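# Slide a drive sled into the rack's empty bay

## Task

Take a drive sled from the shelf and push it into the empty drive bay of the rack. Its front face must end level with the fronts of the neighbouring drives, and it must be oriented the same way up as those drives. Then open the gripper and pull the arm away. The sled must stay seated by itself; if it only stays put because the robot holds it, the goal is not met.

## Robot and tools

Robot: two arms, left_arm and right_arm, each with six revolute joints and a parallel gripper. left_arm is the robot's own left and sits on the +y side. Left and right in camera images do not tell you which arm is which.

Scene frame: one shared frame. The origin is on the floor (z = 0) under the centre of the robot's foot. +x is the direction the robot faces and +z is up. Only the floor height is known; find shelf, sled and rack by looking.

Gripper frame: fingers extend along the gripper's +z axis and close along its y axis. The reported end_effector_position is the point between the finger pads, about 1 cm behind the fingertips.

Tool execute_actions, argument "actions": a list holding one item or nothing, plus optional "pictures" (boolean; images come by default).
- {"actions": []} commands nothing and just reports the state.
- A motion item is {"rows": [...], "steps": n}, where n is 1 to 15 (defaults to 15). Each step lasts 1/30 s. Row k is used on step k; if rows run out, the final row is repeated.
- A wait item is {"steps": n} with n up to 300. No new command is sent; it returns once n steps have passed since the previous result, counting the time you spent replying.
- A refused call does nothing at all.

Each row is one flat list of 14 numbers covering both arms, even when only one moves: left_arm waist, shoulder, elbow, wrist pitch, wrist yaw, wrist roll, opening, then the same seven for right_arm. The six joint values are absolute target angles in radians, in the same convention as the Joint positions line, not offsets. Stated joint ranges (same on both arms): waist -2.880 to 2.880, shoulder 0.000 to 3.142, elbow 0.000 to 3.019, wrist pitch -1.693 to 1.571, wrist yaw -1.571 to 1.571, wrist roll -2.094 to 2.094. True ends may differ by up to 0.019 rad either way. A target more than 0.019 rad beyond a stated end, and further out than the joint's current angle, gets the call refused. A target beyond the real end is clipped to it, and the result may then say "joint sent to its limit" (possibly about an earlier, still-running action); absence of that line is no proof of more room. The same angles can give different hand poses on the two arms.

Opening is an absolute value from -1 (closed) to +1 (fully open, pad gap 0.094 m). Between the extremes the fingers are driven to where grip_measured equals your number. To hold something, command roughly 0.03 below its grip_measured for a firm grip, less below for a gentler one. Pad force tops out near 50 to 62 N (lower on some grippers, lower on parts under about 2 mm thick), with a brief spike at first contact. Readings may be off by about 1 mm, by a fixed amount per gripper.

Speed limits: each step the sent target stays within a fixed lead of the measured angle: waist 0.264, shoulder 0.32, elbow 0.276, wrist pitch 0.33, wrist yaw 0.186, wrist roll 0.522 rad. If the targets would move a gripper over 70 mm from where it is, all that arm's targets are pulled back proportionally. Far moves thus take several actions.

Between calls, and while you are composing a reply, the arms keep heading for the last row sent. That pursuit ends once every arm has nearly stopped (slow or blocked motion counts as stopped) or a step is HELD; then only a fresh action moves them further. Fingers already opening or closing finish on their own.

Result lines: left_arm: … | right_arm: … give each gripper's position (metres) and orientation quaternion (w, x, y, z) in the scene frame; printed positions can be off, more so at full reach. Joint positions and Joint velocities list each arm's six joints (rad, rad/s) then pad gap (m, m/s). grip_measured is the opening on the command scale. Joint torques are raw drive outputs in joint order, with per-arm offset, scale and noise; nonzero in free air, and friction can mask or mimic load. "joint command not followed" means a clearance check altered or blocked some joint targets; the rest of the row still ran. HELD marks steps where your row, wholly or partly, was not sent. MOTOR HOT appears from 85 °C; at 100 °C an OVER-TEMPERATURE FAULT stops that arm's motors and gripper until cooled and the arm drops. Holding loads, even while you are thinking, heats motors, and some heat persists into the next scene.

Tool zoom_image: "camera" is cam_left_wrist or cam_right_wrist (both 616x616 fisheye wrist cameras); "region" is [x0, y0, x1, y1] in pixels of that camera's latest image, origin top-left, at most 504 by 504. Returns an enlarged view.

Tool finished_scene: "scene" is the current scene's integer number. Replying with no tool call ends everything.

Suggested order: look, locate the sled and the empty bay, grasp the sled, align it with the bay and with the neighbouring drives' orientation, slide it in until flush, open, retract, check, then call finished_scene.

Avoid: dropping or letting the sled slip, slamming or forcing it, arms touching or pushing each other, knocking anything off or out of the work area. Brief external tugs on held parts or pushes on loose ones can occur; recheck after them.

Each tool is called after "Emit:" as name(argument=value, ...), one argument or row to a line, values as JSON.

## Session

Emit:
execute_actions(
  actions=[],
)

Scene clock: 0.00 s of 5400.00 s.
left_arm: end_effector_position=(+0.4112, -0.0301, +1.1190) grip_measured=+1.000 end_effector_quat_wxyz=(+0.616, +0.390, +0.680, -0.079) | right_arm: end_effector_position=(+0.5584, -0.1081, +1.0499) grip_measured=+1.000 end_effector_quat_wxyz=(+0.048, +0.730, -0.654, +0.190)
Joint positions: left_arm=[-2.659  2.144  0.574  1.37   0.011  0.46   0.094] | right_arm=[ 2.444  2.148  1.41  -0.708  0.443 -1.294  0.094]
Joint velocities: left_arm=[ 0.005  0.015 -0.007  0.007  0.022 -0.066  0.   ] | right_arm=[ 0.005 -0.015 -0.002  0.002  0.081 -0.007  0.   ]
Joint torques (N m, as the arm reports them, + toward a larger angle): no reading

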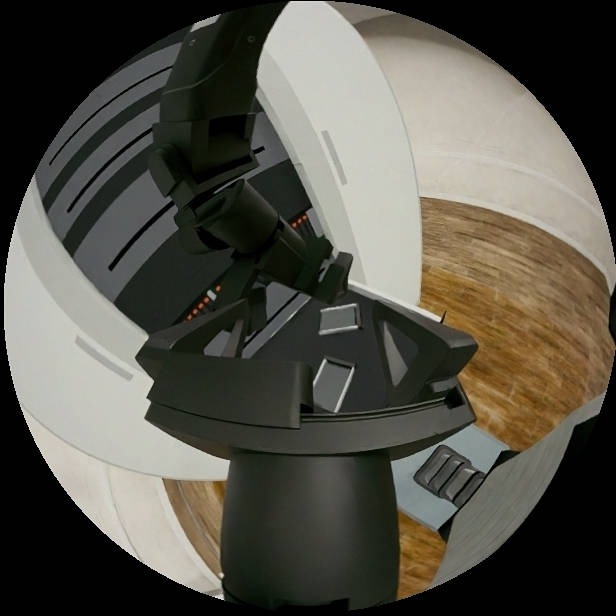

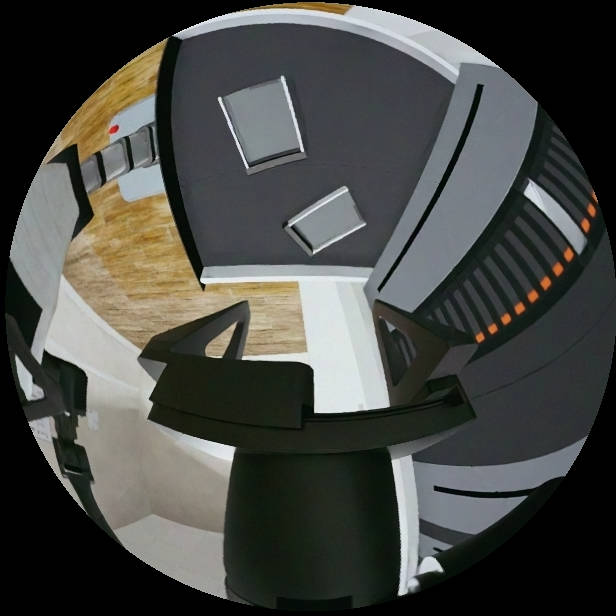

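Emit:
zoom_image(
  camera="cam_right_wrist",
  region=[190,50,400,270],
)

Emit:
zoom_image(
  camera="cam_left_wrist",
  region=[270,270,420,430],
)

Region (190, 50, 400, 270) of cam_right_wrist's 616x616 image, scaled by 2.291, with more detail than that image has; it fills the left 481 columns of this view, and the rest is white.

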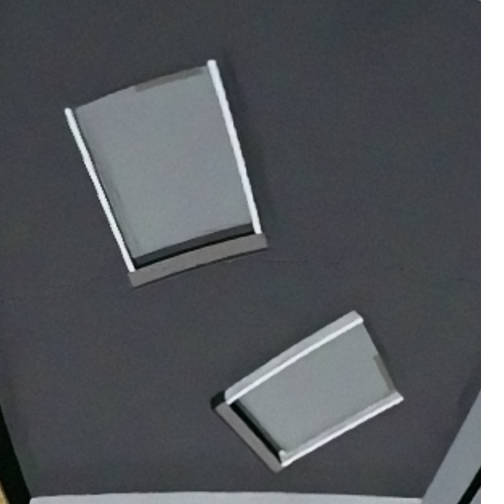

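Region (270, 270, 420, 430) of cam_left_wrist's 616x616 image, scaled by 3.150, with more detail than that image has; it fills the left 472 columns of this view, and the rest is white.

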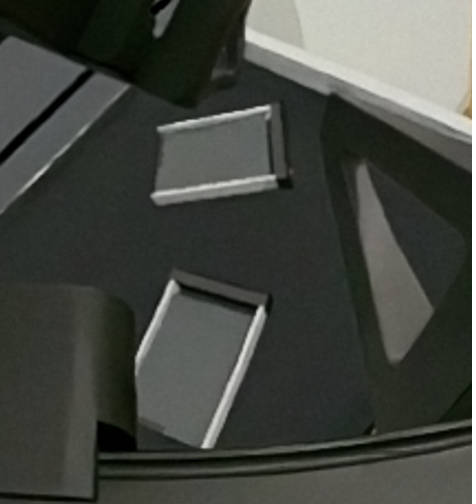

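Emit:
execute_actions(
  actions=[
    {"rows":[[-1.6,2.05,0.5,1.0,0,0,1,2.444,2.148,1.41,-0.708,0.443,-1.294,1]],"steps":15},
  ],
  pictures=false,
)

Emit:
execute_actions(
  actions=[
    {"rows":[[-1.3,2.05,0.5,1.0,0,0,1,2.134,2.3,1.179,0.327,-0.336,-0.41,1]],"steps":15},
  ],
  pictures=false,
)

Emit:
execute_actions(
  actions=[
    {"rows":[[-1.3,2.05,0.5,1.0,0,0,1,2.134,2.35,1.179,0.327,-0.336,-0.41,1]],"steps":15},
  ],
  pictures=false,
)

Emit:
execute_actions(
  actions=[
    {"rows":[[-1.3,2.05,0.5,1.0,0,0,1,2.134,2.376,1.179,0.327,-0.336,-0.41,1]],"steps":15},
  ],
)

Scene clock: 73.00 s of 5400.00 s.
left_arm: end_effector_position=(+0.4587, +0.3380, +1.0414) grip_measured=+1.000 end_effector_quat_wxyz=(+0.462, -0.024, +0.886, +0.038) | right_arm: end_effector_position=(+0.5584, -0.1081, +1.0499) grip_measured=+1.000 end_effector_quat_wxyz=(+0.048, +0.730, -0.654, +0.190)
Joint positions: left_arm=[-1.905  2.084  0.522  1.024  0.004  0.087  0.094] | right_arm=[ 2.444  2.148  1.41  -0.708  0.443 -1.294  0.094]
Joint velocities: left_arm=[ 1.773 -0.015  0.012 -0.061  0.007 -0.344  0.   ] | right_arm=[-0.005 -0.005  0.007  0.012 -0.066 -0.037  0.   ]
Joint torques (N m, as the arm reports them, + toward a larger angle): left_arm=[ -0.76 -13.59   0.15   1.58  -0.15  -0.19] | right_arm=[  1.75 -17.87   6.78   0.24   0.16   0.05]
Steps of this call (steps 1 to 90: nothing new was sent; then 69.50 s passed at rest; steps 91 to 105: all 15 steps of this action). Readings (joint positions):
91: left_arm=[-2.648 2.138 0.571 1.333 0.013 0.420] | right_arm=[2.444 2.148 1.410 -0.708 0.443 -1.294]
92: left_arm=[-2.626 2.126 0.564 1.270 0.014 0.377] | right_arm=[2.444 2.148 1.410 -0.708 0.443 -1.294]
94: left_arm=[-2.548 2.106 0.544 1.172 0.012 0.302] | right_arm=[2.444 2.148 1.410 -0.708 0.443 -1.294]
98: left_arm=[-2.331 2.089 0.524 1.069 0.007 0.189] | right_arm=[2.444 2.148 1.410 -0.708 0.443 -1.294]
105: the state above

Scene clock: 73.50 s of 5400.00 s.
left_arm: end_effector_position=(+0.3224, +0.6069, +1.0429) grip_measured=+1.000 end_effector_quat_wxyz=(+0.418, -0.323, +0.829, +0.185) | right_arm: end_effector_position=(+0.6086, -0.1794, +0.9492) grip_measured=+1.000 end_effector_quat_wxyz=(-0.330, +0.328, -0.880, -0.092)
Joint positions: left_arm=[-1.267  2.067  0.506  1.009 -0.004  0.016  0.094] | right_arm=[ 2.098  2.316  1.182  0.235 -0.324 -0.559  0.094]
Joint velocities: left_arm=[-0.269 -0.005 -0.032 -0.012  0.037 -0.037  0.   ] | right_arm=[-0.366  0.23  -0.027  1.184 -0.066  0.945  0.   ]
Joint torques (N m, as the arm reports them, + toward a larger angle): left_arm=[ -1.12 -13.78   0.79   1.53   0.08  -0.15] | right_arm=[  6.92 -19.74   4.33   1.51  -0.67   0.12]
Steps of this call (steps 1 to 15: all 15 steps of this action). Readings (joint positions):
1: left_arm=[-1.844 2.084 0.522 1.022 0.004 0.079] | right_arm=[2.438 2.148 1.399 -0.684 0.412 -1.267]
2: left_arm=[-1.782 2.083 0.522 1.020 0.003 0.071] | right_arm=[2.431 2.148 1.384 -0.645 0.377 -1.235]
4: left_arm=[-1.659 2.083 0.522 1.018 0.003 0.059] | right_arm=[2.402 2.154 1.347 -0.569 0.304 -1.169]
8: left_arm=[-1.412 2.081 0.522 1.015 0.002 0.040] | right_arm=[2.303 2.191 1.275 -0.383 0.119 -0.998]
15: the state above

Scene clock: 74.00 s of 5400.00 s.
left_arm: end_effector_position=(+0.3319, +0.5957, +1.0423) grip_measured=+1.000 end_effector_quat_wxyz=(+0.421, -0.312, +0.833, +0.176) | right_arm: end_effector_position=(+0.6127, -0.1526, +0.9512) grip_measured=+1.000 end_effector_quat_wxyz=(-0.350, +0.288, -0.883, -0.120)
Joint positions: left_arm=[-1.297  2.067  0.504  1.008 -0.002  0.012  0.094] | right_arm=[ 2.137  2.333  1.182  0.314 -0.334 -0.425  0.094]
Joint velocities: left_arm=[-0.015 -0.005 -0.007 -0.002  0.037 -0.037  0.   ] | right_arm=[-0.005 -0.005  0.002  0.002 -0.007  0.037  0.   ]
Joint torques (N m, as the arm reports them, + toward a larger angle): left_arm=[  0.13 -13.3    0.81   1.6    0.05  -0.19] | right_arm=[  0.86 -15.18   4.18   1.82  -0.35   0.18]
Steps of this call (steps 1 to 15: all 15 steps of this action). Readings (joint positions):
1: left_arm=[-1.276 2.067 0.505 1.009 -0.004 0.015] | right_arm=[2.090 2.324 1.182 0.267 -0.326 -0.531]
2: left_arm=[-1.284 2.067 0.504 1.008 -0.003 0.015] | right_arm=[2.087 2.328 1.182 0.288 -0.327 -0.508]
4: left_arm=[-1.295 2.067 0.504 1.008 -0.002 0.014] | right_arm=[2.094 2.333 1.182 0.305 -0.331 -0.476]
8: left_arm=[-1.297 2.067 0.504 1.008 -0.002 0.013] | right_arm=[2.122 2.333 1.182 0.313 -0.333 -0.443]
15: the state above

Scene clock: 74.50 s of 5400.00 s.
left_arm: end_effector_position=(+0.3319, +0.5957, +1.0423) grip_measured=+1.000 end_effector_quat_wxyz=(+0.421, -0.312, +0.833, +0.176) | right_arm: end_effector_position=(+0.6035, -0.1529, +0.9349) grip_measured=+1.000 end_effector_quat_wxyz=(-0.338, +0.285, -0.888, -0.123)
Joint positions: left_arm=[-1.297  2.067  0.504  1.008 -0.002  0.012  0.094] | right_arm=[ 2.137  2.361  1.182  0.316 -0.334 -0.421  0.094]
Joint velocities: left_arm=[-0.015  0.005  0.027  0.002  0.007  0.022  0.   ] | right_arm=[-0.015 -0.024 -0.002  0.002 -0.007  0.022  0.   ]
Joint torques (N m, as the arm reports them, + toward a larger angle): left_arm=[ -0.06 -13.25   0.77   1.6    0.05  -0.17] | right_arm=[  1.5  -15.84   3.71   1.73  -0.36   0.19]
Steps of this call (steps 1 to 15: all 15 steps of this action). Readings (joint positions):
1: left_arm=[-1.297 2.067 0.504 1.008 -0.002 0.012] | right_arm=[2.137 2.335 1.182 0.314 -0.334 -0.425]
2: left_arm=[-1.297 2.067 0.504 1.008 -0.002 0.012] | right_arm=[2.137 2.336 1.182 0.316 -0.334 -0.424]
4: left_arm=[-1.297 2.067 0.504 1.008 -0.002 0.012] | right_arm=[2.137 2.343 1.182 0.316 -0.334 -0.423]
8: left_arm=[-1.297 2.067 0.504 1.008 -0.002 0.012] | right_arm=[2.137 2.357 1.182 0.316 -0.334 -0.422]
15: the state above

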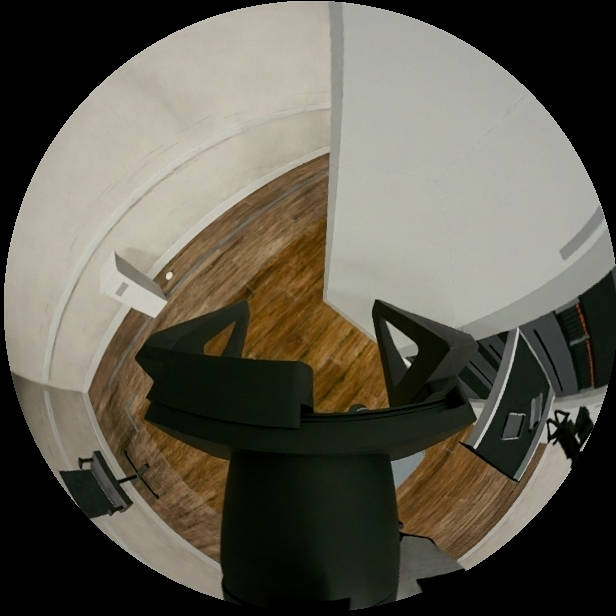

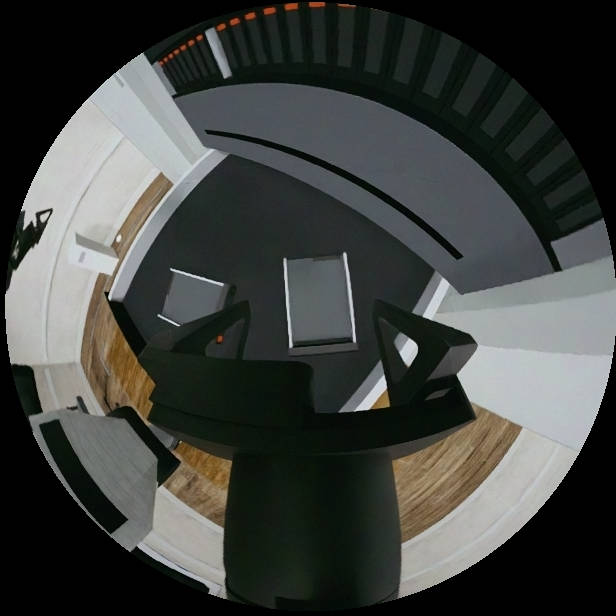

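Emit:
execute_actions(
  actions=[
    {"rows":[[-1.3,2.05,0.5,1.0,0,0,1,2.134,2.55,1.3,0.405,-0.336,-0.41,1]],"steps":15},
  ],
)

Scene clock: 79.13 s of 5400.00 s.
left_arm: end_effector_position=(+0.3319, +0.5957, +1.0423) grip_measured=+1.000 end_effector_quat_wxyz=(+0.421, -0.312, +0.833, +0.176) | right_arm: end_effector_position=(+0.6075, -0.1492, +0.8596) grip_measured=+1.000 end_effector_quat_wxyz=(-0.341, +0.286, -0.887, -0.123)
Joint positions: left_arm=[-1.297  2.067  0.504  1.008 -0.002  0.012  0.094] | right_arm=[ 2.137  2.556  1.297  0.402 -0.336 -0.422  0.094]
Joint velocities: left_arm=[-0.005  0.005  0.007  0.007 -0.007  0.037  0.   ] | right_arm=[ 0.005 -0.044  0.007 -0.007  0.037 -0.037  0.   ]
Joint torques (N m, as the arm reports them, + toward a larger angle): left_arm=[ -0.08 -13.29   0.77   1.6    0.05  -0.18] | right_arm=[  1.39 -17.48   3.68   1.48  -0.3    0.23]
Steps of this call (steps 1 to 15: the robot went on to your last target; steps 16 to 90: nothing new was sent; then 1.13 s passed at rest; steps 91 to 105: all 15 steps of this action). Readings (joint positions):
91: left_arm=[-1.297 2.067 0.504 1.008 -0.002 0.012] | right_arm=[2.137 2.375 1.191 0.332 -0.336 -0.421]
92: left_arm=[-1.297 2.067 0.504 1.008 -0.002 0.012] | right_arm=[2.137 2.401 1.219 0.357 -0.337 -0.421]
94: left_arm=[-1.297 2.067 0.504 1.008 -0.002 0.012] | right_arm=[2.137 2.470 1.284 0.387 -0.337 -0.420]
98: left_arm=[-1.297 2.067 0.504 1.008 -0.002 0.012] | right_arm=[2.137 2.547 1.303 0.396 -0.337 -0.420]
105: the state above

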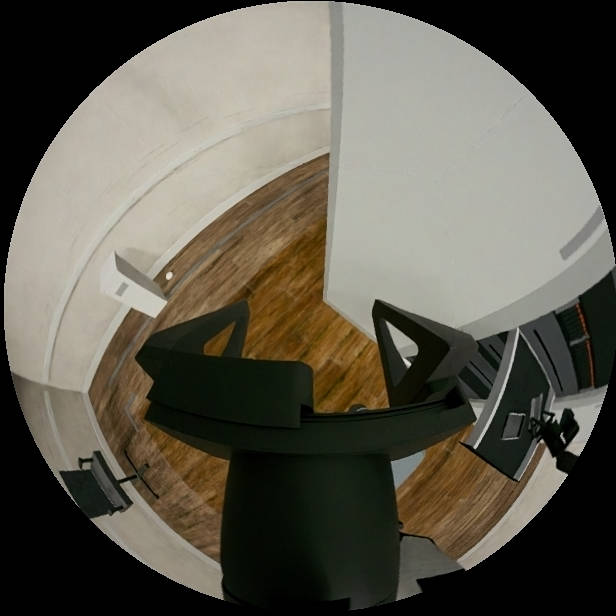

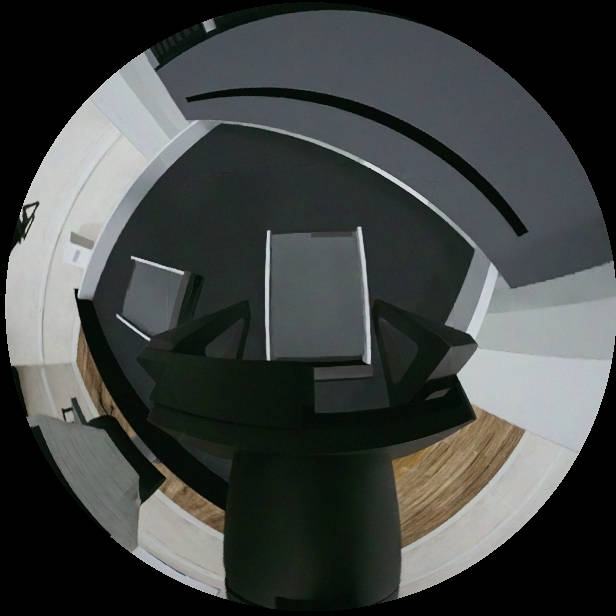

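Emit:
execute_actions(
  actions=[
    {"rows":[[-1.3,2.05,0.5,1.0,0,0,1,2.134,2.585,1.31,0.415,-0.336,-0.41,1]],"steps":15},
  ],
)

Scene clock: 84.00 s of 5400.00 s.
left_arm: end_effector_position=(+0.3319, +0.5957, +1.0423) grip_measured=+1.000 end_effector_quat_wxyz=(+0.421, -0.312, +0.833, +0.176) | right_arm: end_effector_position=(+0.6047, -0.1494, +0.8556) grip_measured=+1.000 end_effector_quat_wxyz=(-0.339, +0.285, -0.888, -0.124)
Joint positions: left_arm=[-1.297  2.067  0.504  1.008 -0.002  0.012  0.094] | right_arm=[ 2.137  2.563  1.297  0.404 -0.336 -0.42   0.094]
Joint velocities: left_arm=[-0.005  0.005  0.007  0.002 -0.037  0.007  0.   ] | right_arm=[-0.015 -0.005 -0.002  0.007 -0.022  0.051  0.   ]
Joint torques (N m, as the arm reports them, + toward a larger angle): left_arm=[  0.01 -13.41   0.76   1.62   0.05  -0.18] | right_arm=[  1.18 -15.79   4.16   1.76  -0.29   0.16]
Steps of this call (steps 1 to 15: the robot went on to your last target; steps 16 to 90: nothing new was sent; then 1.37 s passed at rest; steps 91 to 105: all 15 steps of this action). Readings (joint positions):
91: left_arm=[-1.297 2.067 0.504 1.008 -0.002 0.012] | right_arm=[2.137 2.555 1.297 0.402 -0.336 -0.420]
92: left_arm=[-1.297 2.067 0.504 1.008 -0.002 0.012] | right_arm=[2.137 2.556 1.297 0.402 -0.336 -0.420]
94: left_arm=[-1.297 2.067 0.504 1.008 -0.002 0.012] | right_arm=[2.137 2.558 1.297 0.402 -0.336 -0.420]
98: left_arm=[-1.297 2.067 0.504 1.008 -0.002 0.012] | right_arm=[2.137 2.563 1.297 0.402 -0.336 -0.420]
105: the state above

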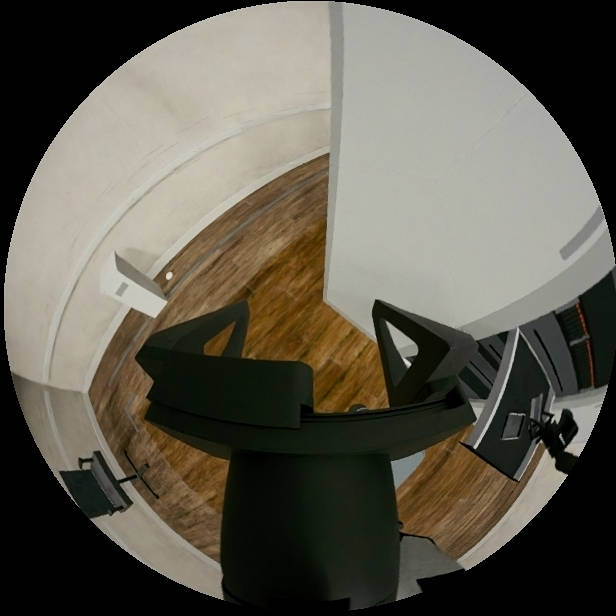

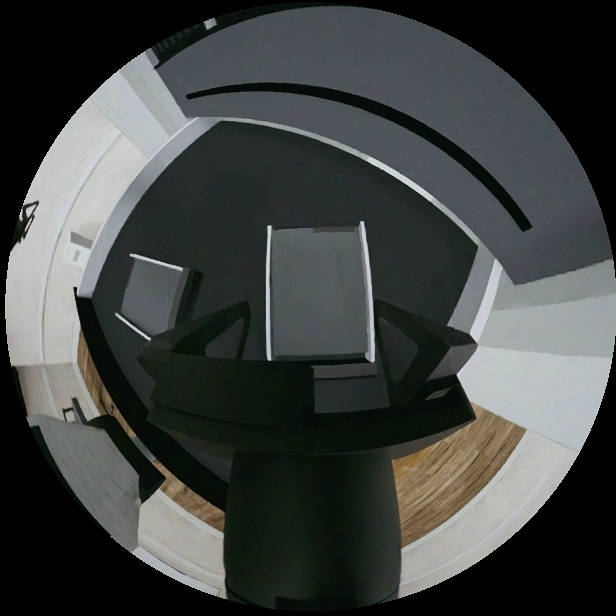

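Emit:
execute_actions(
  actions=[
    {"rows":[[-1.3,2.05,0.5,1.0,0,0,1,2.134,2.615,1.32,0.42,-0.336,-0.41,1]],"steps":15},
  ],
)

Scene clock: 89.83 s of 5400.00 s.
left_arm: end_effector_position=(+0.3319, +0.5957, +1.0423) grip_measured=+1.000 end_effector_quat_wxyz=(+0.421, -0.312, +0.833, +0.176) | right_arm: end_effector_position=(+0.6054, -0.1493, +0.8547) grip_measured=+1.000 end_effector_quat_wxyz=(-0.343, +0.286, -0.887, -0.123)
Joint positions: left_arm=[-1.297  2.067  0.504  1.008 -0.002  0.012  0.094] | right_arm=[ 2.137  2.568  1.298  0.416 -0.336 -0.42   0.094]
Joint velocities: left_arm=[-0.015 -0.015 -0.007 -0.012 -0.051 -0.037  0.   ] | right_arm=[-0.015  0.005  0.007 -0.002  0.007 -0.11   0.   ]
Joint torques (N m, as the arm reports them, + toward a larger angle): left_arm=[  0.03 -13.29   0.75   1.6    0.05  -0.18] | right_arm=[  1.14 -13.61   5.04   1.41  -0.3    0.16]
Steps of this call (steps 1 to 15: the robot went on to your last target; steps 16 to 90: nothing new was sent; then 2.33 s passed at rest; steps 91 to 105: all 15 steps of this action). Readings (joint positions):
91: left_arm=[-1.297 2.067 0.504 1.008 -0.002 0.012] | right_arm=[2.137 2.565 1.298 0.405 -0.336 -0.420]
92: left_arm=[-1.297 2.067 0.504 1.008 -0.002 0.012] | right_arm=[2.137 2.566 1.298 0.410 -0.336 -0.420]
94: left_arm=[-1.297 2.067 0.504 1.008 -0.002 0.012] | right_arm=[2.137 2.568 1.298 0.414 -0.336 -0.420]
98: left_arm=[-1.297 2.067 0.504 1.008 -0.002 0.012] | right_arm=[2.137 2.568 1.298 0.416 -0.336 -0.420]
105: the state above

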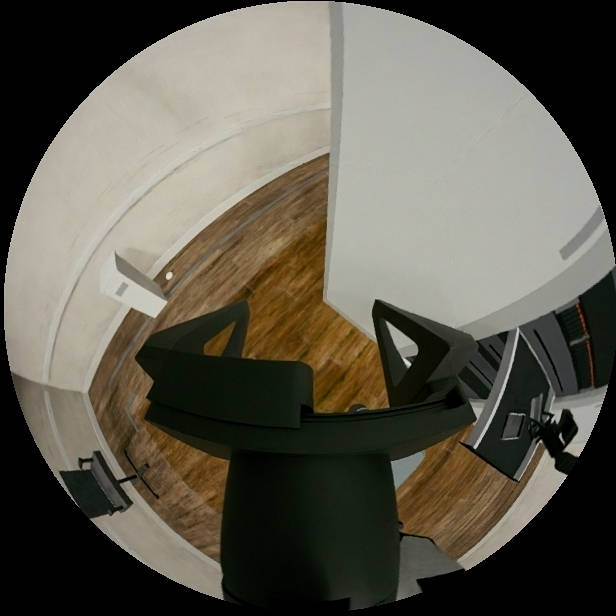

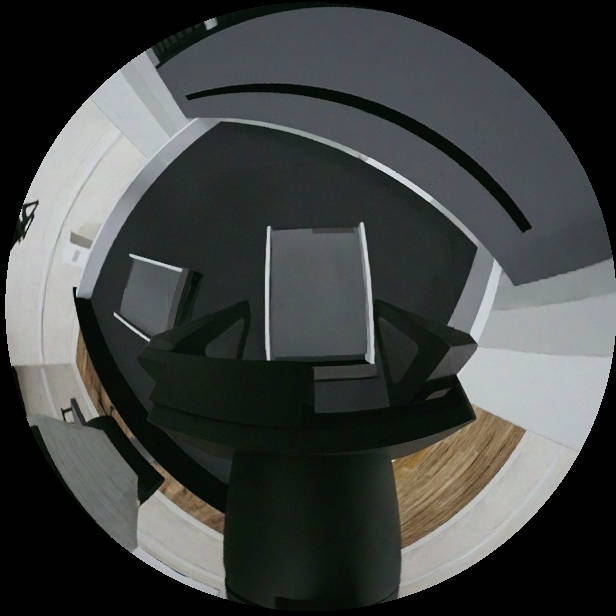

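Emit:
execute_actions(
  actions=[
    {"rows":[[-1.3,2.05,0.5,1.0,0,0,0.9,2.137,2.575,1.3,0.416,-0.336,-0.42,0.9],[-1.3,2.05,0.5,1.0,0,0,0.9,2.137,2.575,1.3,0.416,-0.336,-0.42,0.8],[-1.3,2.05,0.5,1.0,0,0,0.9,2.137,2.575,1.3,0.416,-0.336,-0.42,0.72],[-1.3,2.05,0.5,1.0,0,0,0.9,2.137,2.575,1.3,0.416,-0.336,-0.42,0.66],[-1.3,2.05,0.5,1.0,0,0,0.9,2.137,2.575,1.3,0.416,-0.336,-0.42,0.62],[-1.3,2.05,0.5,1.0,0,0,0.9,2.137,2.575,1.3,0.416,-0.336,-0.42,0.58],[-1.3,2.05,0.5,1.0,0,0,0.9,2.137,2.575,1.3,0.416,-0.336,-0.42,0.54]],"steps":15},
  ],
)

Scene clock: 98.47 s of 5400.00 s.
left_arm: end_effector_position=(+0.3319, +0.5957, +1.0423) grip_measured=+0.903 end_effector_quat_wxyz=(+0.421, -0.312, +0.833, +0.176) | right_arm: end_effector_position=(+0.6056, -0.1495, +0.8549) grip_measured=+0.573 end_effector_quat_wxyz=(-0.343, +0.285, -0.887, -0.123)
Joint positions: left_arm=[-1.297  2.067  0.504  1.008 -0.002  0.012  0.089] | right_arm=[ 2.137  2.568  1.298  0.416 -0.335 -0.42   0.074]
Joint velocities: left_arm=[ 0.005 -0.024  0.002  0.012 -0.022  0.007 -0.   ] | right_arm=[-0.024 -0.005 -0.017 -0.002  0.066 -0.022  0.   ]
Joint torques (N m, as the arm reports them, + toward a larger angle): left_arm=[ -0.23 -13.36   0.76   1.61   0.05  -0.18] | right_arm=[  1.32 -16.68   3.28   1.31  -0.35   0.05]
Steps of this call (steps 1 to 15: the robot went on to your last target; steps 16 to 90: nothing new was sent; then 5.13 s passed at rest; steps 91 to 105: all 15 steps of this action). Readings (joint positions):
91: left_arm=[-1.297 2.067 0.504 1.008 -0.002 0.012] | right_arm=[2.137 2.568 1.298 0.416 -0.336 -0.420]
92: left_arm=[-1.297 2.067 0.504 1.008 -0.002 0.012] | right_arm=[2.137 2.568 1.298 0.416 -0.336 -0.420]
94: left_arm=[-1.297 2.067 0.504 1.008 -0.002 0.012] | right_arm=[2.137 2.568 1.298 0.416 -0.335 -0.420]
98: left_arm=[-1.297 2.067 0.504 1.008 -0.002 0.012] | right_arm=[2.137 2.568 1.298 0.416 -0.335 -0.420]
105: the state above

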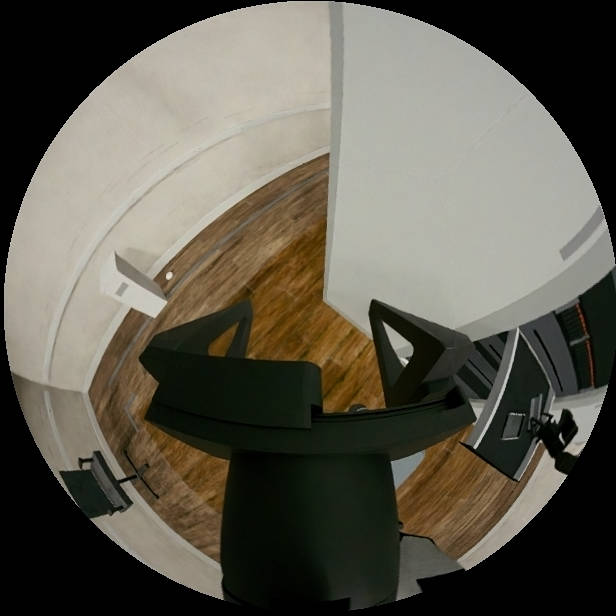

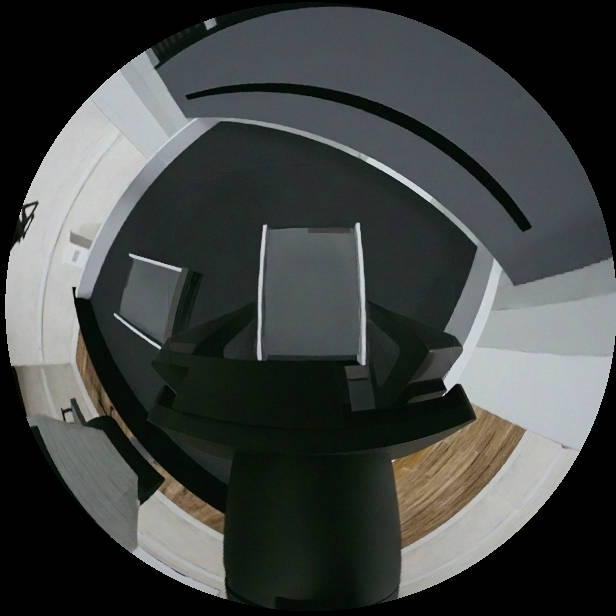

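Emit:
execute_actions(
  actions=[
    {"rows":[[-1.3,2.05,0.5,1.0,0,0,0.9,2.137,2.5,1.26,0.4,-0.336,-0.42,0.54],[-1.3,2.05,0.5,1.0,0,0,0.9,2.137,2.5,1.26,0.4,-0.336,-0.42,0.54],[-1.3,2.05,0.5,1.0,0,0,0.9,2.137,2.5,1.26,0.4,-0.336,-0.42,0.54],[-1.3,2.05,0.5,1.0,0,0,0.9,2.137,2.44,1.2,0.38,-0.336,-0.42,0.54],[-1.3,2.05,0.5,1.0,0,0,0.9,2.137,2.44,1.2,0.38,-0.336,-0.42,0.54],[-1.3,2.05,0.5,1.0,0,0,0.9,2.137,2.44,1.2,0.38,-0.336,-0.42,0.54],[-1.3,2.05,0.5,1.0,0,0,0.9,2.137,2.4,1.1,0.4,-0.336,-0.42,0.54],[-1.3,2.05,0.5,1.0,0,0,0.9,2.137,2.4,1.1,0.4,-0.336,-0.42,0.54],[-1.3,2.05,0.5,1.0,0,0,0.9,2.137,2.4,1.1,0.4,-0.336,-0.42,0.54],[-1.3,2.05,0.5,1.0,0,0,0.9,2.137,2.37,1.0,0.45,-0.336,-0.42,0.54],[-1.3,2.05,0.5,1.0,0,0,0.9,2.137,2.37,1.0,0.45,-0.336,-0.42,0.54],[-1.3,2.05,0.5,1.0,0,0,0.9,2.137,2.36,0.93,0.5,-0.336,-0.42,0.54]],"steps":15},
  ],
)

Scene clock: 119.30 s of 5400.00 s.
left_arm: end_effector_position=(+0.3319, +0.5957, +1.0423) grip_measured=+0.903 end_effector_quat_wxyz=(+0.421, -0.312, +0.833, +0.176) | right_arm: end_effector_position=(+0.5084, -0.1617, +0.9167) grip_measured=+0.573 end_effector_quat_wxyz=(-0.313, +0.284, -0.897, -0.129)
Joint positions: left_arm=[-1.297  2.067  0.504  1.008 -0.002  0.012  0.089] | right_arm=[ 2.137  2.338  0.943  0.477 -0.334 -0.42   0.074]
Joint velocities: left_arm=[-0.005  0.005 -0.012  0.002 -0.007 -0.066 -0.001] | right_arm=[-0.005  0.005 -0.462  0.061 -0.051  0.066 -0.   ]
Joint torques (N m, as the arm reports them, + toward a larger angle): left_arm=[  0.01 -13.31   0.76   1.61   0.05  -0.16] | right_arm=[  1.06 -12.9    3.09   2.08  -0.41   0.04]
Steps of this call (steps 1 to 15: the robot went on to your last target; steps 16 to 90: nothing new was sent; then 17.33 s passed at rest; steps 91 to 105: all 15 steps of this action). Readings (joint positions):
91: left_arm=[-1.297 2.067 0.504 1.008 -0.002 0.012] | right_arm=[2.137 2.563 1.294 0.414 -0.335 -0.420]
92: left_arm=[-1.297 2.067 0.504 1.008 -0.002 0.012] | right_arm=[2.137 2.555 1.283 0.410 -0.335 -0.420]
94: left_arm=[-1.297 2.067 0.504 1.008 -0.002 0.012] | right_arm=[2.137 2.529 1.257 0.401 -0.335 -0.420]
98: left_arm=[-1.297 2.067 0.504 1.008 -0.002 0.012] | right_arm=[2.137 2.441 1.162 0.390 -0.334 -0.420]
105: the state above

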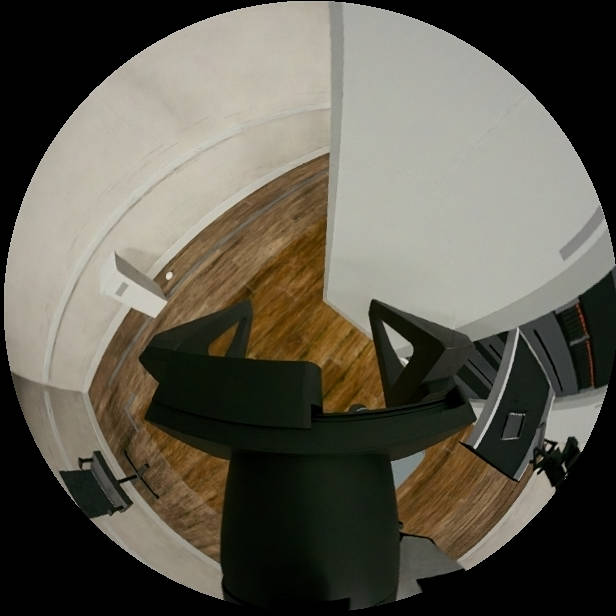

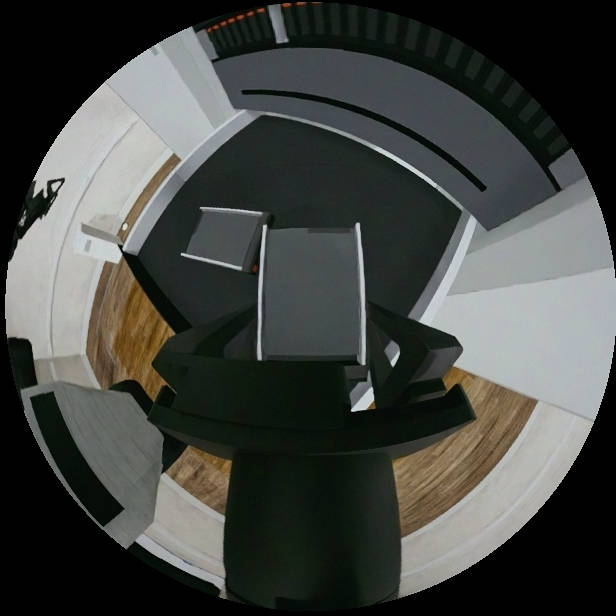

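Emit:
execute_actions(
  actions=[
    {"rows":[[-1.3,2.05,0.5,1.0,0,0,0.9,2.2,2.38,0.93,1.1,-0.4,-0.1,0.54]],"steps":15},
  ],
  pictures=false,
)

Emit:
execute_actions(
  actions=[
    {"rows":[[-1.3,2.05,0.5,1.0,0,0,0.9,2.3,2.41,0.93,1.54,-0.47,0.8,0.54]],"steps":15},
  ],
  pictures=false,
)

Emit:
execute_actions(
  actions=[
    {"rows":[[-1.3,2.05,0.5,1.0,0,0,0.9,2.366,2.423,0.93,1.54,-0.47,1.59,0.54]],"steps":15},
  ],
  pictures=false,
)

Emit:
execute_actions(
  actions=[
    {"steps":15},
  ],
)

Scene clock: 127.00 s of 5400.00 s.
left_arm: end_effector_position=(+0.3319, +0.5957, +1.0423) grip_measured=+0.903 end_effector_quat_wxyz=(+0.421, -0.312, +0.833, +0.176) | right_arm: end_effector_position=(+0.5639, -0.1075, +1.0057) grip_measured=+0.573 end_effector_quat_wxyz=(-0.529, +0.214, -0.797, -0.196)
Joint positions: left_arm=[-1.297  2.067  0.504  1.008 -0.002  0.012  0.089] | right_arm=[ 2.206  2.373  0.925  1.082 -0.398 -0.122  0.074]
Joint velocities: left_arm=[ 0.005  0.005  0.012  0.022  0.022 -0.022 -0.   ] | right_arm=[-0.005 -0.005 -0.002 -0.012 -0.037  0.007  0.   ]
Joint torques (N m, as the arm reports them, + toward a larger angle): left_arm=[ -0.18 -13.22   0.79   1.62   0.05  -0.17] | right_arm=[  1.18 -14.4    2.58   2.33  -0.28   0.17]
Steps of this call (steps 1 to 30: the robot went on to your last target; steps 31 to 90: nothing new was sent; then 4.20 s passed at rest; steps 91 to 105: all 15 steps of this action). Readings (joint positions):
91: left_arm=[-1.297 2.067 0.504 1.008 -0.002 0.012] | right_arm=[2.140 2.366 0.920 0.549 -0.362 -0.368]
92: left_arm=[-1.297 2.067 0.504 1.008 -0.002 0.012] | right_arm=[2.145 2.376 0.916 0.656 -0.382 -0.316]
94: left_arm=[-1.297 2.067 0.504 1.008 -0.002 0.012] | right_arm=[2.166 2.390 0.916 0.867 -0.391 -0.241]
98: left_arm=[-1.297 2.067 0.504 1.008 -0.002 0.012] | right_arm=[2.201 2.379 0.924 1.063 -0.398 -0.164]
105: the state above

Scene clock: 127.50 s of 5400.00 s.
left_arm: end_effector_position=(+0.3319, +0.5957, +1.0423) grip_measured=+0.903 end_effector_quat_wxyz=(+0.421, -0.312, +0.833, +0.176) | right_arm: end_effector_position=(+0.5496, -0.0377, +1.0891) grip_measured=+0.573 end_effector_quat_wxyz=(-0.510, -0.017, -0.704, -0.494)
Joint positions: left_arm=[-1.297  2.067  0.504  1.008 -0.002  0.012  0.089] | right_arm=[ 2.311  2.405  0.924  1.518 -0.47   0.744  0.074]
Joint velocities: left_arm=[-0.005 -0.015 -0.017 -0.007 -0.007 -0.007 -0.001] | right_arm=[-0.044 -0.005 -0.002  0.007  0.051  0.3    0.   ]
Joint torques (N m, as the arm reports them, + toward a larger angle): left_arm=[ -0.1  -13.34   0.74   1.62   0.05  -0.17] | right_arm=[  0.29 -14.35   2.33   2.67  -0.05   0.08]
Steps of this call (steps 1 to 15: all 15 steps of this action). Readings (joint positions):
1: left_arm=[-1.297 2.067 0.504 1.008 -0.002 0.012] | right_arm=[2.210 2.380 0.925 1.145 -0.428 -0.035]
2: left_arm=[-1.297 2.067 0.504 1.008 -0.002 0.012] | right_arm=[2.218 2.394 0.924 1.252 -0.449 0.066]
4: left_arm=[-1.297 2.067 0.504 1.008 -0.002 0.012] | right_arm=[2.250 2.407 0.924 1.421 -0.462 0.264]
8: left_arm=[-1.297 2.067 0.504 1.008 -0.002 0.012] | right_arm=[2.309 2.405 0.924 1.514 -0.470 0.571]
15: the state above

Scene clock: 128.00 s of 5400.00 s.
left_arm: end_effector_position=(+0.3319, +0.5957, +1.0423) grip_measured=+0.903 end_effector_quat_wxyz=(+0.421, -0.312, +0.833, +0.176) | right_arm: end_effector_position=(+0.5335, -0.0054, +1.0877) grip_measured=+0.573 end_effector_quat_wxyz=(+0.258, +0.272, +0.650, +0.661)
Joint positions: left_arm=[-1.297  2.067  0.504  1.008 -0.002  0.012  0.089] | right_arm=[ 2.37   2.412  0.924  1.52  -0.469  1.541  0.074]
Joint velocities: left_arm=[-0.005 -0.015 -0.007  0.002 -0.051 -0.007  0.   ] | right_arm=[-0.005 -0.015 -0.002  0.017 -0.051  0.286 -0.   ]
Joint torques (N m, as the arm reports them, + toward a larger angle): left_arm=[ -0.13 -13.32   0.76   1.62   0.05  -0.18] | right_arm=[  0.7  -13.32   2.14   2.69  -0.1    0.11]
Steps of this call (steps 1 to 15: all 15 steps of this action). Readings (joint positions):
1: left_arm=[-1.297 2.067 0.504 1.008 -0.002 0.012] | right_arm=[2.313 2.405 0.924 1.520 -0.469 0.831]
2: left_arm=[-1.297 2.067 0.504 1.008 -0.002 0.012] | right_arm=[2.317 2.405 0.924 1.520 -0.469 0.931]
4: left_arm=[-1.297 2.067 0.504 1.008 -0.002 0.012] | right_arm=[2.332 2.407 0.924 1.520 -0.469 1.130]
8: left_arm=[-1.297 2.067 0.504 1.008 -0.002 0.012] | right_arm=[2.364 2.410 0.924 1.520 -0.469 1.396]
15: the state above

Scene clock: 128.50 s of 5400.00 s.
left_arm: end_effector_position=(+0.3319, +0.5957, +1.0423) grip_measured=+0.903 end_effector_quat_wxyz=(+0.421, -0.312, +0.833, +0.176) | right_arm: end_effector_position=(+0.5335, -0.0054, +1.0877) grip_measured=+0.573 end_effector_quat_wxyz=(+0.246, +0.284, +0.645, +0.666)
Joint positions: left_arm=[-1.297  2.067  0.504  1.008 -0.002  0.012  0.089] | right_arm=[ 2.37   2.412  0.924  1.52  -0.469  1.578  0.074]
Joint velocities: left_arm=[-0.005 -0.005  0.012  0.022  0.007 -0.007 -0.001] | right_arm=[-0.005 -0.005  0.012  0.012 -0.037 -0.007 -0.   ]
Joint torques (N m, as the arm reports them, + toward a larger angle): left_arm=[  0.   -13.27   0.76   1.6    0.05  -0.18] | right_arm=[  1.4  -13.51   2.14   2.62  -0.13   0.08]
Steps of this call (steps 1 to 15: the robot went on to your last target). Readings (joint positions):
1: left_arm=[-1.297 2.067 0.504 1.008 -0.002 0.012] | right_arm=[2.370 2.412 0.924 1.520 -0.469 1.549]
2: left_arm=[-1.297 2.067 0.504 1.008 -0.002 0.012] | right_arm=[2.370 2.412 0.924 1.520 -0.469 1.555]
4: left_arm=[-1.297 2.067 0.504 1.008 -0.002 0.012] | right_arm=[2.370 2.412 0.924 1.520 -0.469 1.564]
8: left_arm=[-1.297 2.067 0.504 1.008 -0.002 0.012] | right_arm=[2.370 2.412 0.924 1.520 -0.469 1.573]
15: the state above

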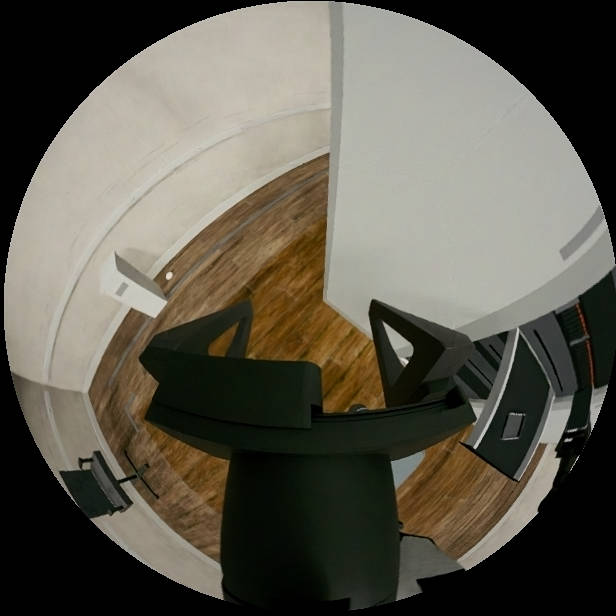

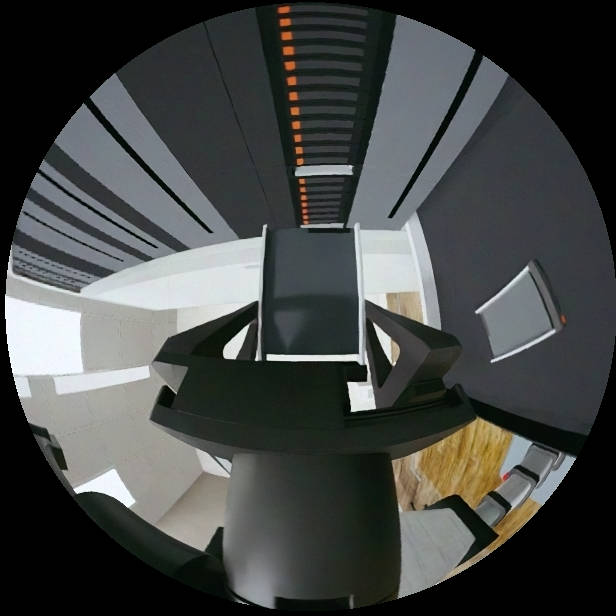

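Emit:
execute_actions(
  actions=[
    {"rows":[[-1.3,2.05,0.5,1.0,0,0,0.9,2.355,2.42,0.98,1.48,-0.48,1.59,0.54],[-1.3,2.05,0.5,1.0,0,0,0.9,2.355,2.42,0.98,1.48,-0.48,1.59,0.54],[-1.3,2.05,0.5,1.0,0,0,0.9,2.345,2.43,1.03,1.44,-0.495,1.59,0.54],[-1.3,2.05,0.5,1.0,0,0,0.9,2.345,2.43,1.03,1.44,-0.495,1.59,0.54],[-1.3,2.05,0.5,1.0,0,0,0.9,2.335,2.435,1.095,1.39,-0.51,1.59,0.54]],"steps":15},
  ],
)

Emit:
zoom_image(
  camera="cam_right_wrist",
  region=[230,120,410,300],
)

Scene clock: 152.67 s of 5400.00 s.
left_arm: end_effector_position=(+0.3319, +0.5957, +1.0423) grip_measured=+0.903 end_effector_quat_wxyz=(+0.421, -0.312, +0.833, +0.176) | right_arm: end_effector_position=(+0.5933, -0.0004, +1.0907) grip_measured=+0.573 end_effector_quat_wxyz=(+0.249, +0.277, +0.641, +0.671)
Joint positions: left_arm=[-1.297  2.067  0.504  1.008 -0.002  0.012  0.089] | right_arm=[ 2.339  2.431  1.089  1.393 -0.506  1.58   0.074]
Joint velocities: left_arm=[ 0.015 -0.005 -0.002  0.007  0.007  0.007 -0.001] | right_arm=[-0.015 -0.005  0.002  0.007  0.007 -0.081 -0.001]
Joint torques (N m, as the arm reports them, + toward a larger angle): left_arm=[ -0.12 -13.3    0.76   1.6    0.05  -0.18] | right_arm=[  1.06 -15.37   3.48   1.7   -0.21   0.06]
Steps of this call (steps 1 to 15: the robot went on to your last target; steps 16 to 90: nothing new was sent; then 20.67 s passed at rest; steps 91 to 105: all 15 steps of this action). Readings (joint positions):
91: left_arm=[-1.297 2.067 0.504 1.008 -0.002 0.012] | right_arm=[2.369 2.412 0.927 1.513 -0.473 1.579]
92: left_arm=[-1.297 2.067 0.504 1.008 -0.002 0.012] | right_arm=[2.369 2.412 0.934 1.501 -0.476 1.579]
94: left_arm=[-1.297 2.067 0.504 1.008 -0.002 0.012] | right_arm=[2.366 2.417 0.965 1.468 -0.491 1.579]
98: left_arm=[-1.297 2.067 0.504 1.008 -0.002 0.012] | right_arm=[2.352 2.431 1.067 1.401 -0.506 1.580]
105: the state above

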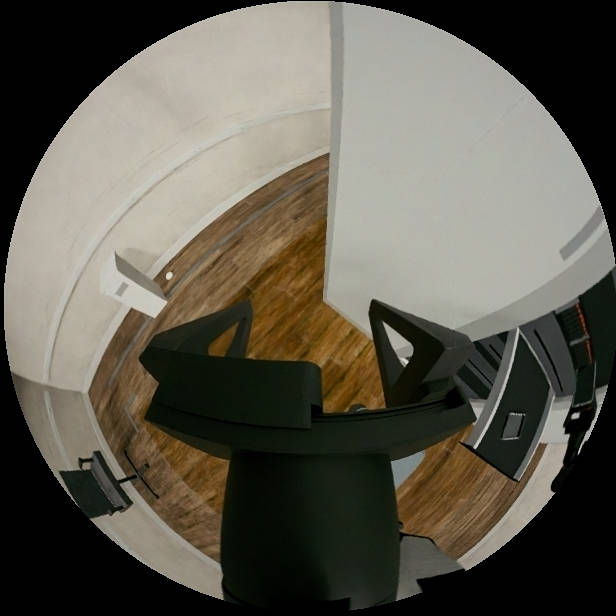

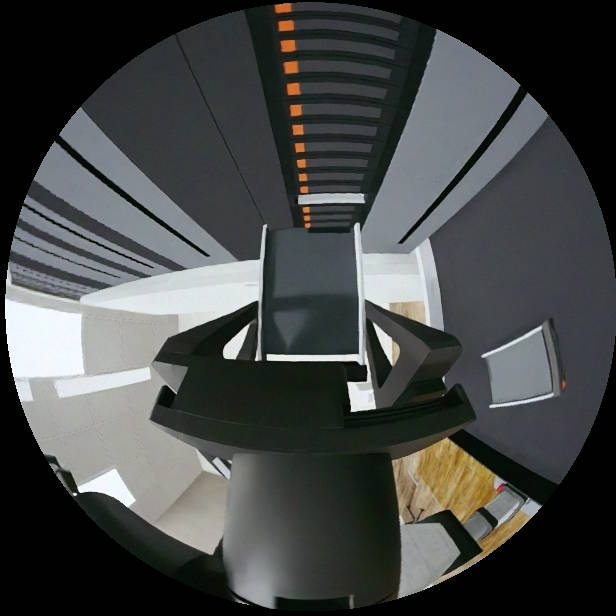

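Region (230, 120, 410, 300) of cam_right_wrist's 616x616 image, scaled by 2.800, with more detail than that image has.

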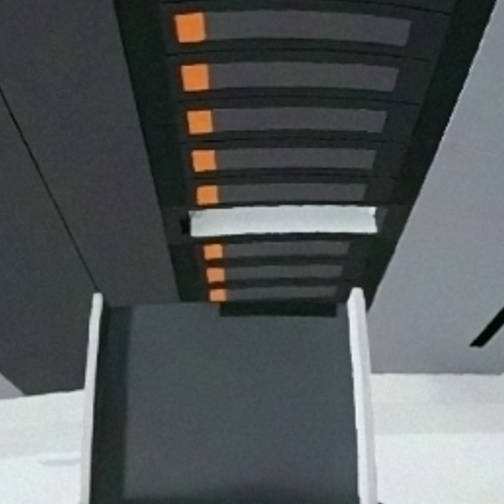

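Emit:
execute_actions(
  actions=[
    {"rows":[[-1.3,2.05,0.5,1.0,0,0,0.9,2.335,2.462,1.125,1.365,-0.51,1.59,0.54]],"steps":15},
  ],
)

Emit:
zoom_image(
  camera="cam_right_wrist",
  region=[230,120,410,300],
)

Scene clock: 162.57 s of 5400.00 s.
left_arm: end_effector_position=(+0.3319, +0.5957, +1.0423) grip_measured=+0.903 end_effector_quat_wxyz=(+0.421, -0.312, +0.833, +0.176) | right_arm: end_effector_position=(+0.5918, +0.0002, +1.0730) grip_measured=+0.573 end_effector_quat_wxyz=(+0.237, +0.287, +0.650, +0.662)
Joint positions: left_arm=[-1.297  2.067  0.504  1.008 -0.002  0.012  0.089] | right_arm=[ 2.339  2.454  1.099  1.367 -0.507  1.58   0.074]
Joint velocities: left_arm=[ 0.015 -0.024  0.012 -0.007  0.051 -0.037 -0.   ] | right_arm=[-0.005  0.005 -0.017 -0.027  0.051  0.022 -0.001]
Joint torques (N m, as the arm reports them, + toward a larger angle): left_arm=[ -0.15 -13.37   0.75   1.66   0.05  -0.17] | right_arm=[  1.36 -15.98   5.07   1.76  -0.21   0.07]
Steps of this call (steps 1 to 15: the robot went on to your last target; steps 16 to 90: nothing new was sent; then 6.40 s passed at rest; steps 91 to 105: all 15 steps of this action). Readings (joint positions):
91: left_arm=[-1.297 2.067 0.504 1.008 -0.002 0.012] | right_arm=[2.339 2.432 1.090 1.389 -0.507 1.580]
92: left_arm=[-1.297 2.067 0.504 1.008 -0.002 0.012] | right_arm=[2.339 2.433 1.093 1.382 -0.507 1.580]
94: left_arm=[-1.297 2.067 0.504 1.008 -0.002 0.012] | right_arm=[2.339 2.440 1.098 1.373 -0.507 1.580]
98: left_arm=[-1.297 2.067 0.504 1.008 -0.002 0.012] | right_arm=[2.339 2.451 1.099 1.368 -0.507 1.580]
105: the state above

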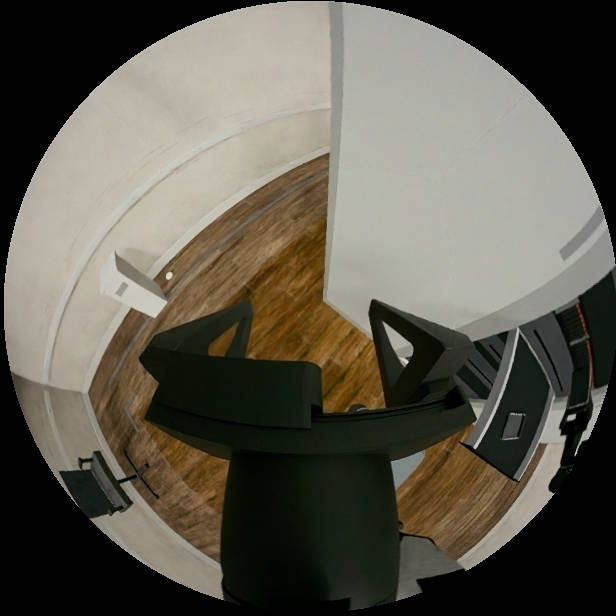

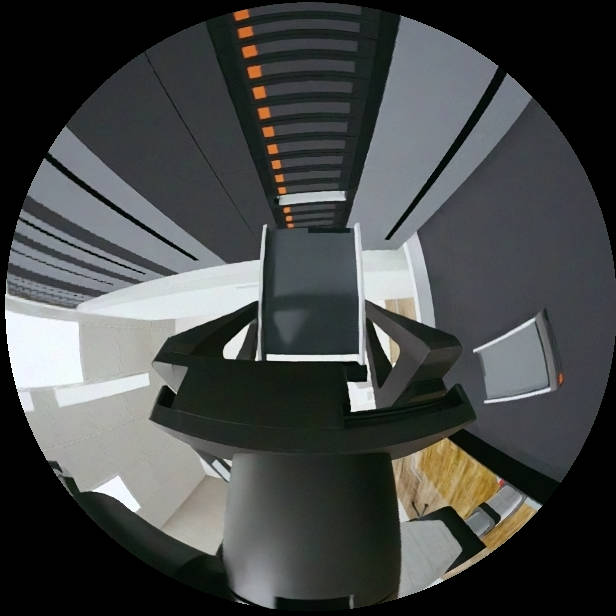

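Region (230, 120, 410, 300) of cam_right_wrist's 616x616 image, scaled by 2.800, with more detail than that image has.

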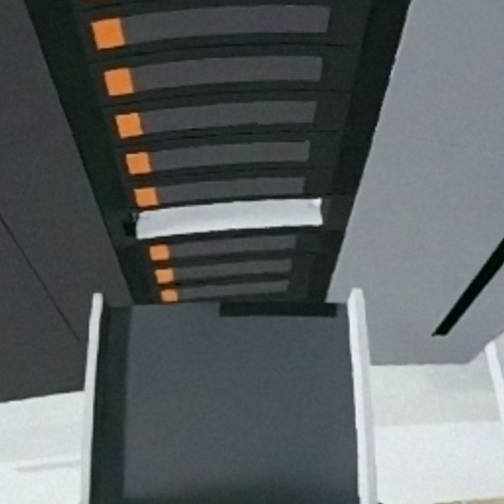

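Emit:
execute_actions(
  actions=[
    {"rows":[[-1.3,2.05,0.5,1.0,0,0,0.9,2.335,2.48,1.12,1.44,-0.51,1.53,0.54]],"steps":15},
  ],
)

Emit:
zoom_image(
  camera="cam_right_wrist",
  region=[230,120,410,300],
)

Scene clock: 181.00 s of 5400.00 s.
left_arm: end_effector_position=(+0.3319, +0.5957, +1.0423) grip_measured=+0.903 end_effector_quat_wxyz=(+0.421, -0.312, +0.833, +0.176) | right_arm: end_effector_position=(+0.5892, -0.0007, +1.0758) grip_measured=+0.573 end_effector_quat_wxyz=(+0.261, +0.265, +0.647, +0.666)
Joint positions: left_arm=[-1.297  2.067  0.504  1.008 -0.002  0.012  0.089] | right_arm=[ 2.339  2.468  1.099  1.419 -0.507  1.542  0.074]
Joint velocities: left_arm=[ 0.005 -0.015 -0.017 -0.017 -0.022  0.037 -0.   ] | right_arm=[ 0.005 -0.005 -0.002 -0.002 -0.037 -0.007 -0.001]
Joint torques (N m, as the arm reports them, + toward a larger angle): left_arm=[ -0.04 -13.32   0.78   1.63   0.05  -0.18] | right_arm=[  1.17 -15.15   4.47   2.74  -0.21  -0.2 ]
Steps of this call (steps 1 to 15: the robot went on to your last target; steps 16 to 90: nothing new was sent; then 14.93 s passed at rest; steps 91 to 105: all 15 steps of this action). Readings (joint positions):
91: left_arm=[-1.297 2.067 0.504 1.008 -0.002 0.012] | right_arm=[2.339 2.456 1.099 1.378 -0.507 1.573]
92: left_arm=[-1.297 2.067 0.504 1.008 -0.002 0.012] | right_arm=[2.339 2.458 1.099 1.394 -0.507 1.567]
94: left_arm=[-1.297 2.067 0.504 1.008 -0.002 0.012] | right_arm=[2.339 2.462 1.099 1.412 -0.507 1.557]
98: left_arm=[-1.297 2.067 0.504 1.008 -0.002 0.012] | right_arm=[2.339 2.467 1.099 1.418 -0.507 1.547]
105: the state above

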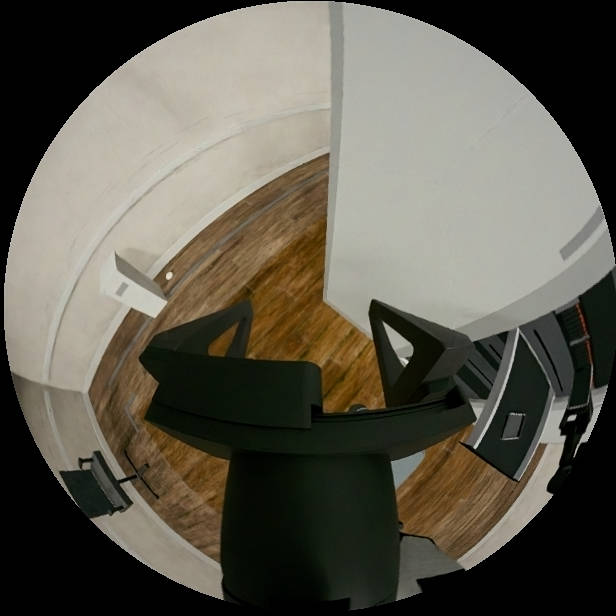

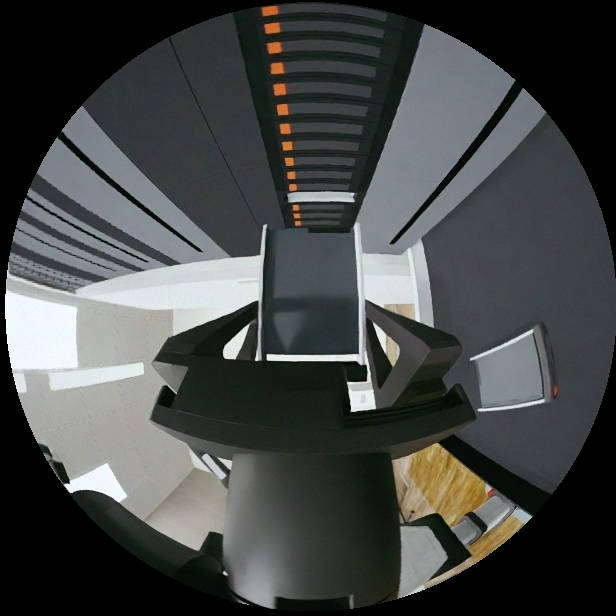

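Region (230, 120, 410, 300) of cam_right_wrist's 616x616 image, scaled by 2.800, with more detail than that image has.

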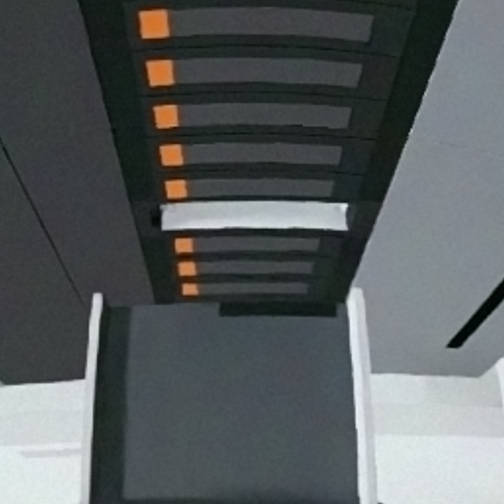

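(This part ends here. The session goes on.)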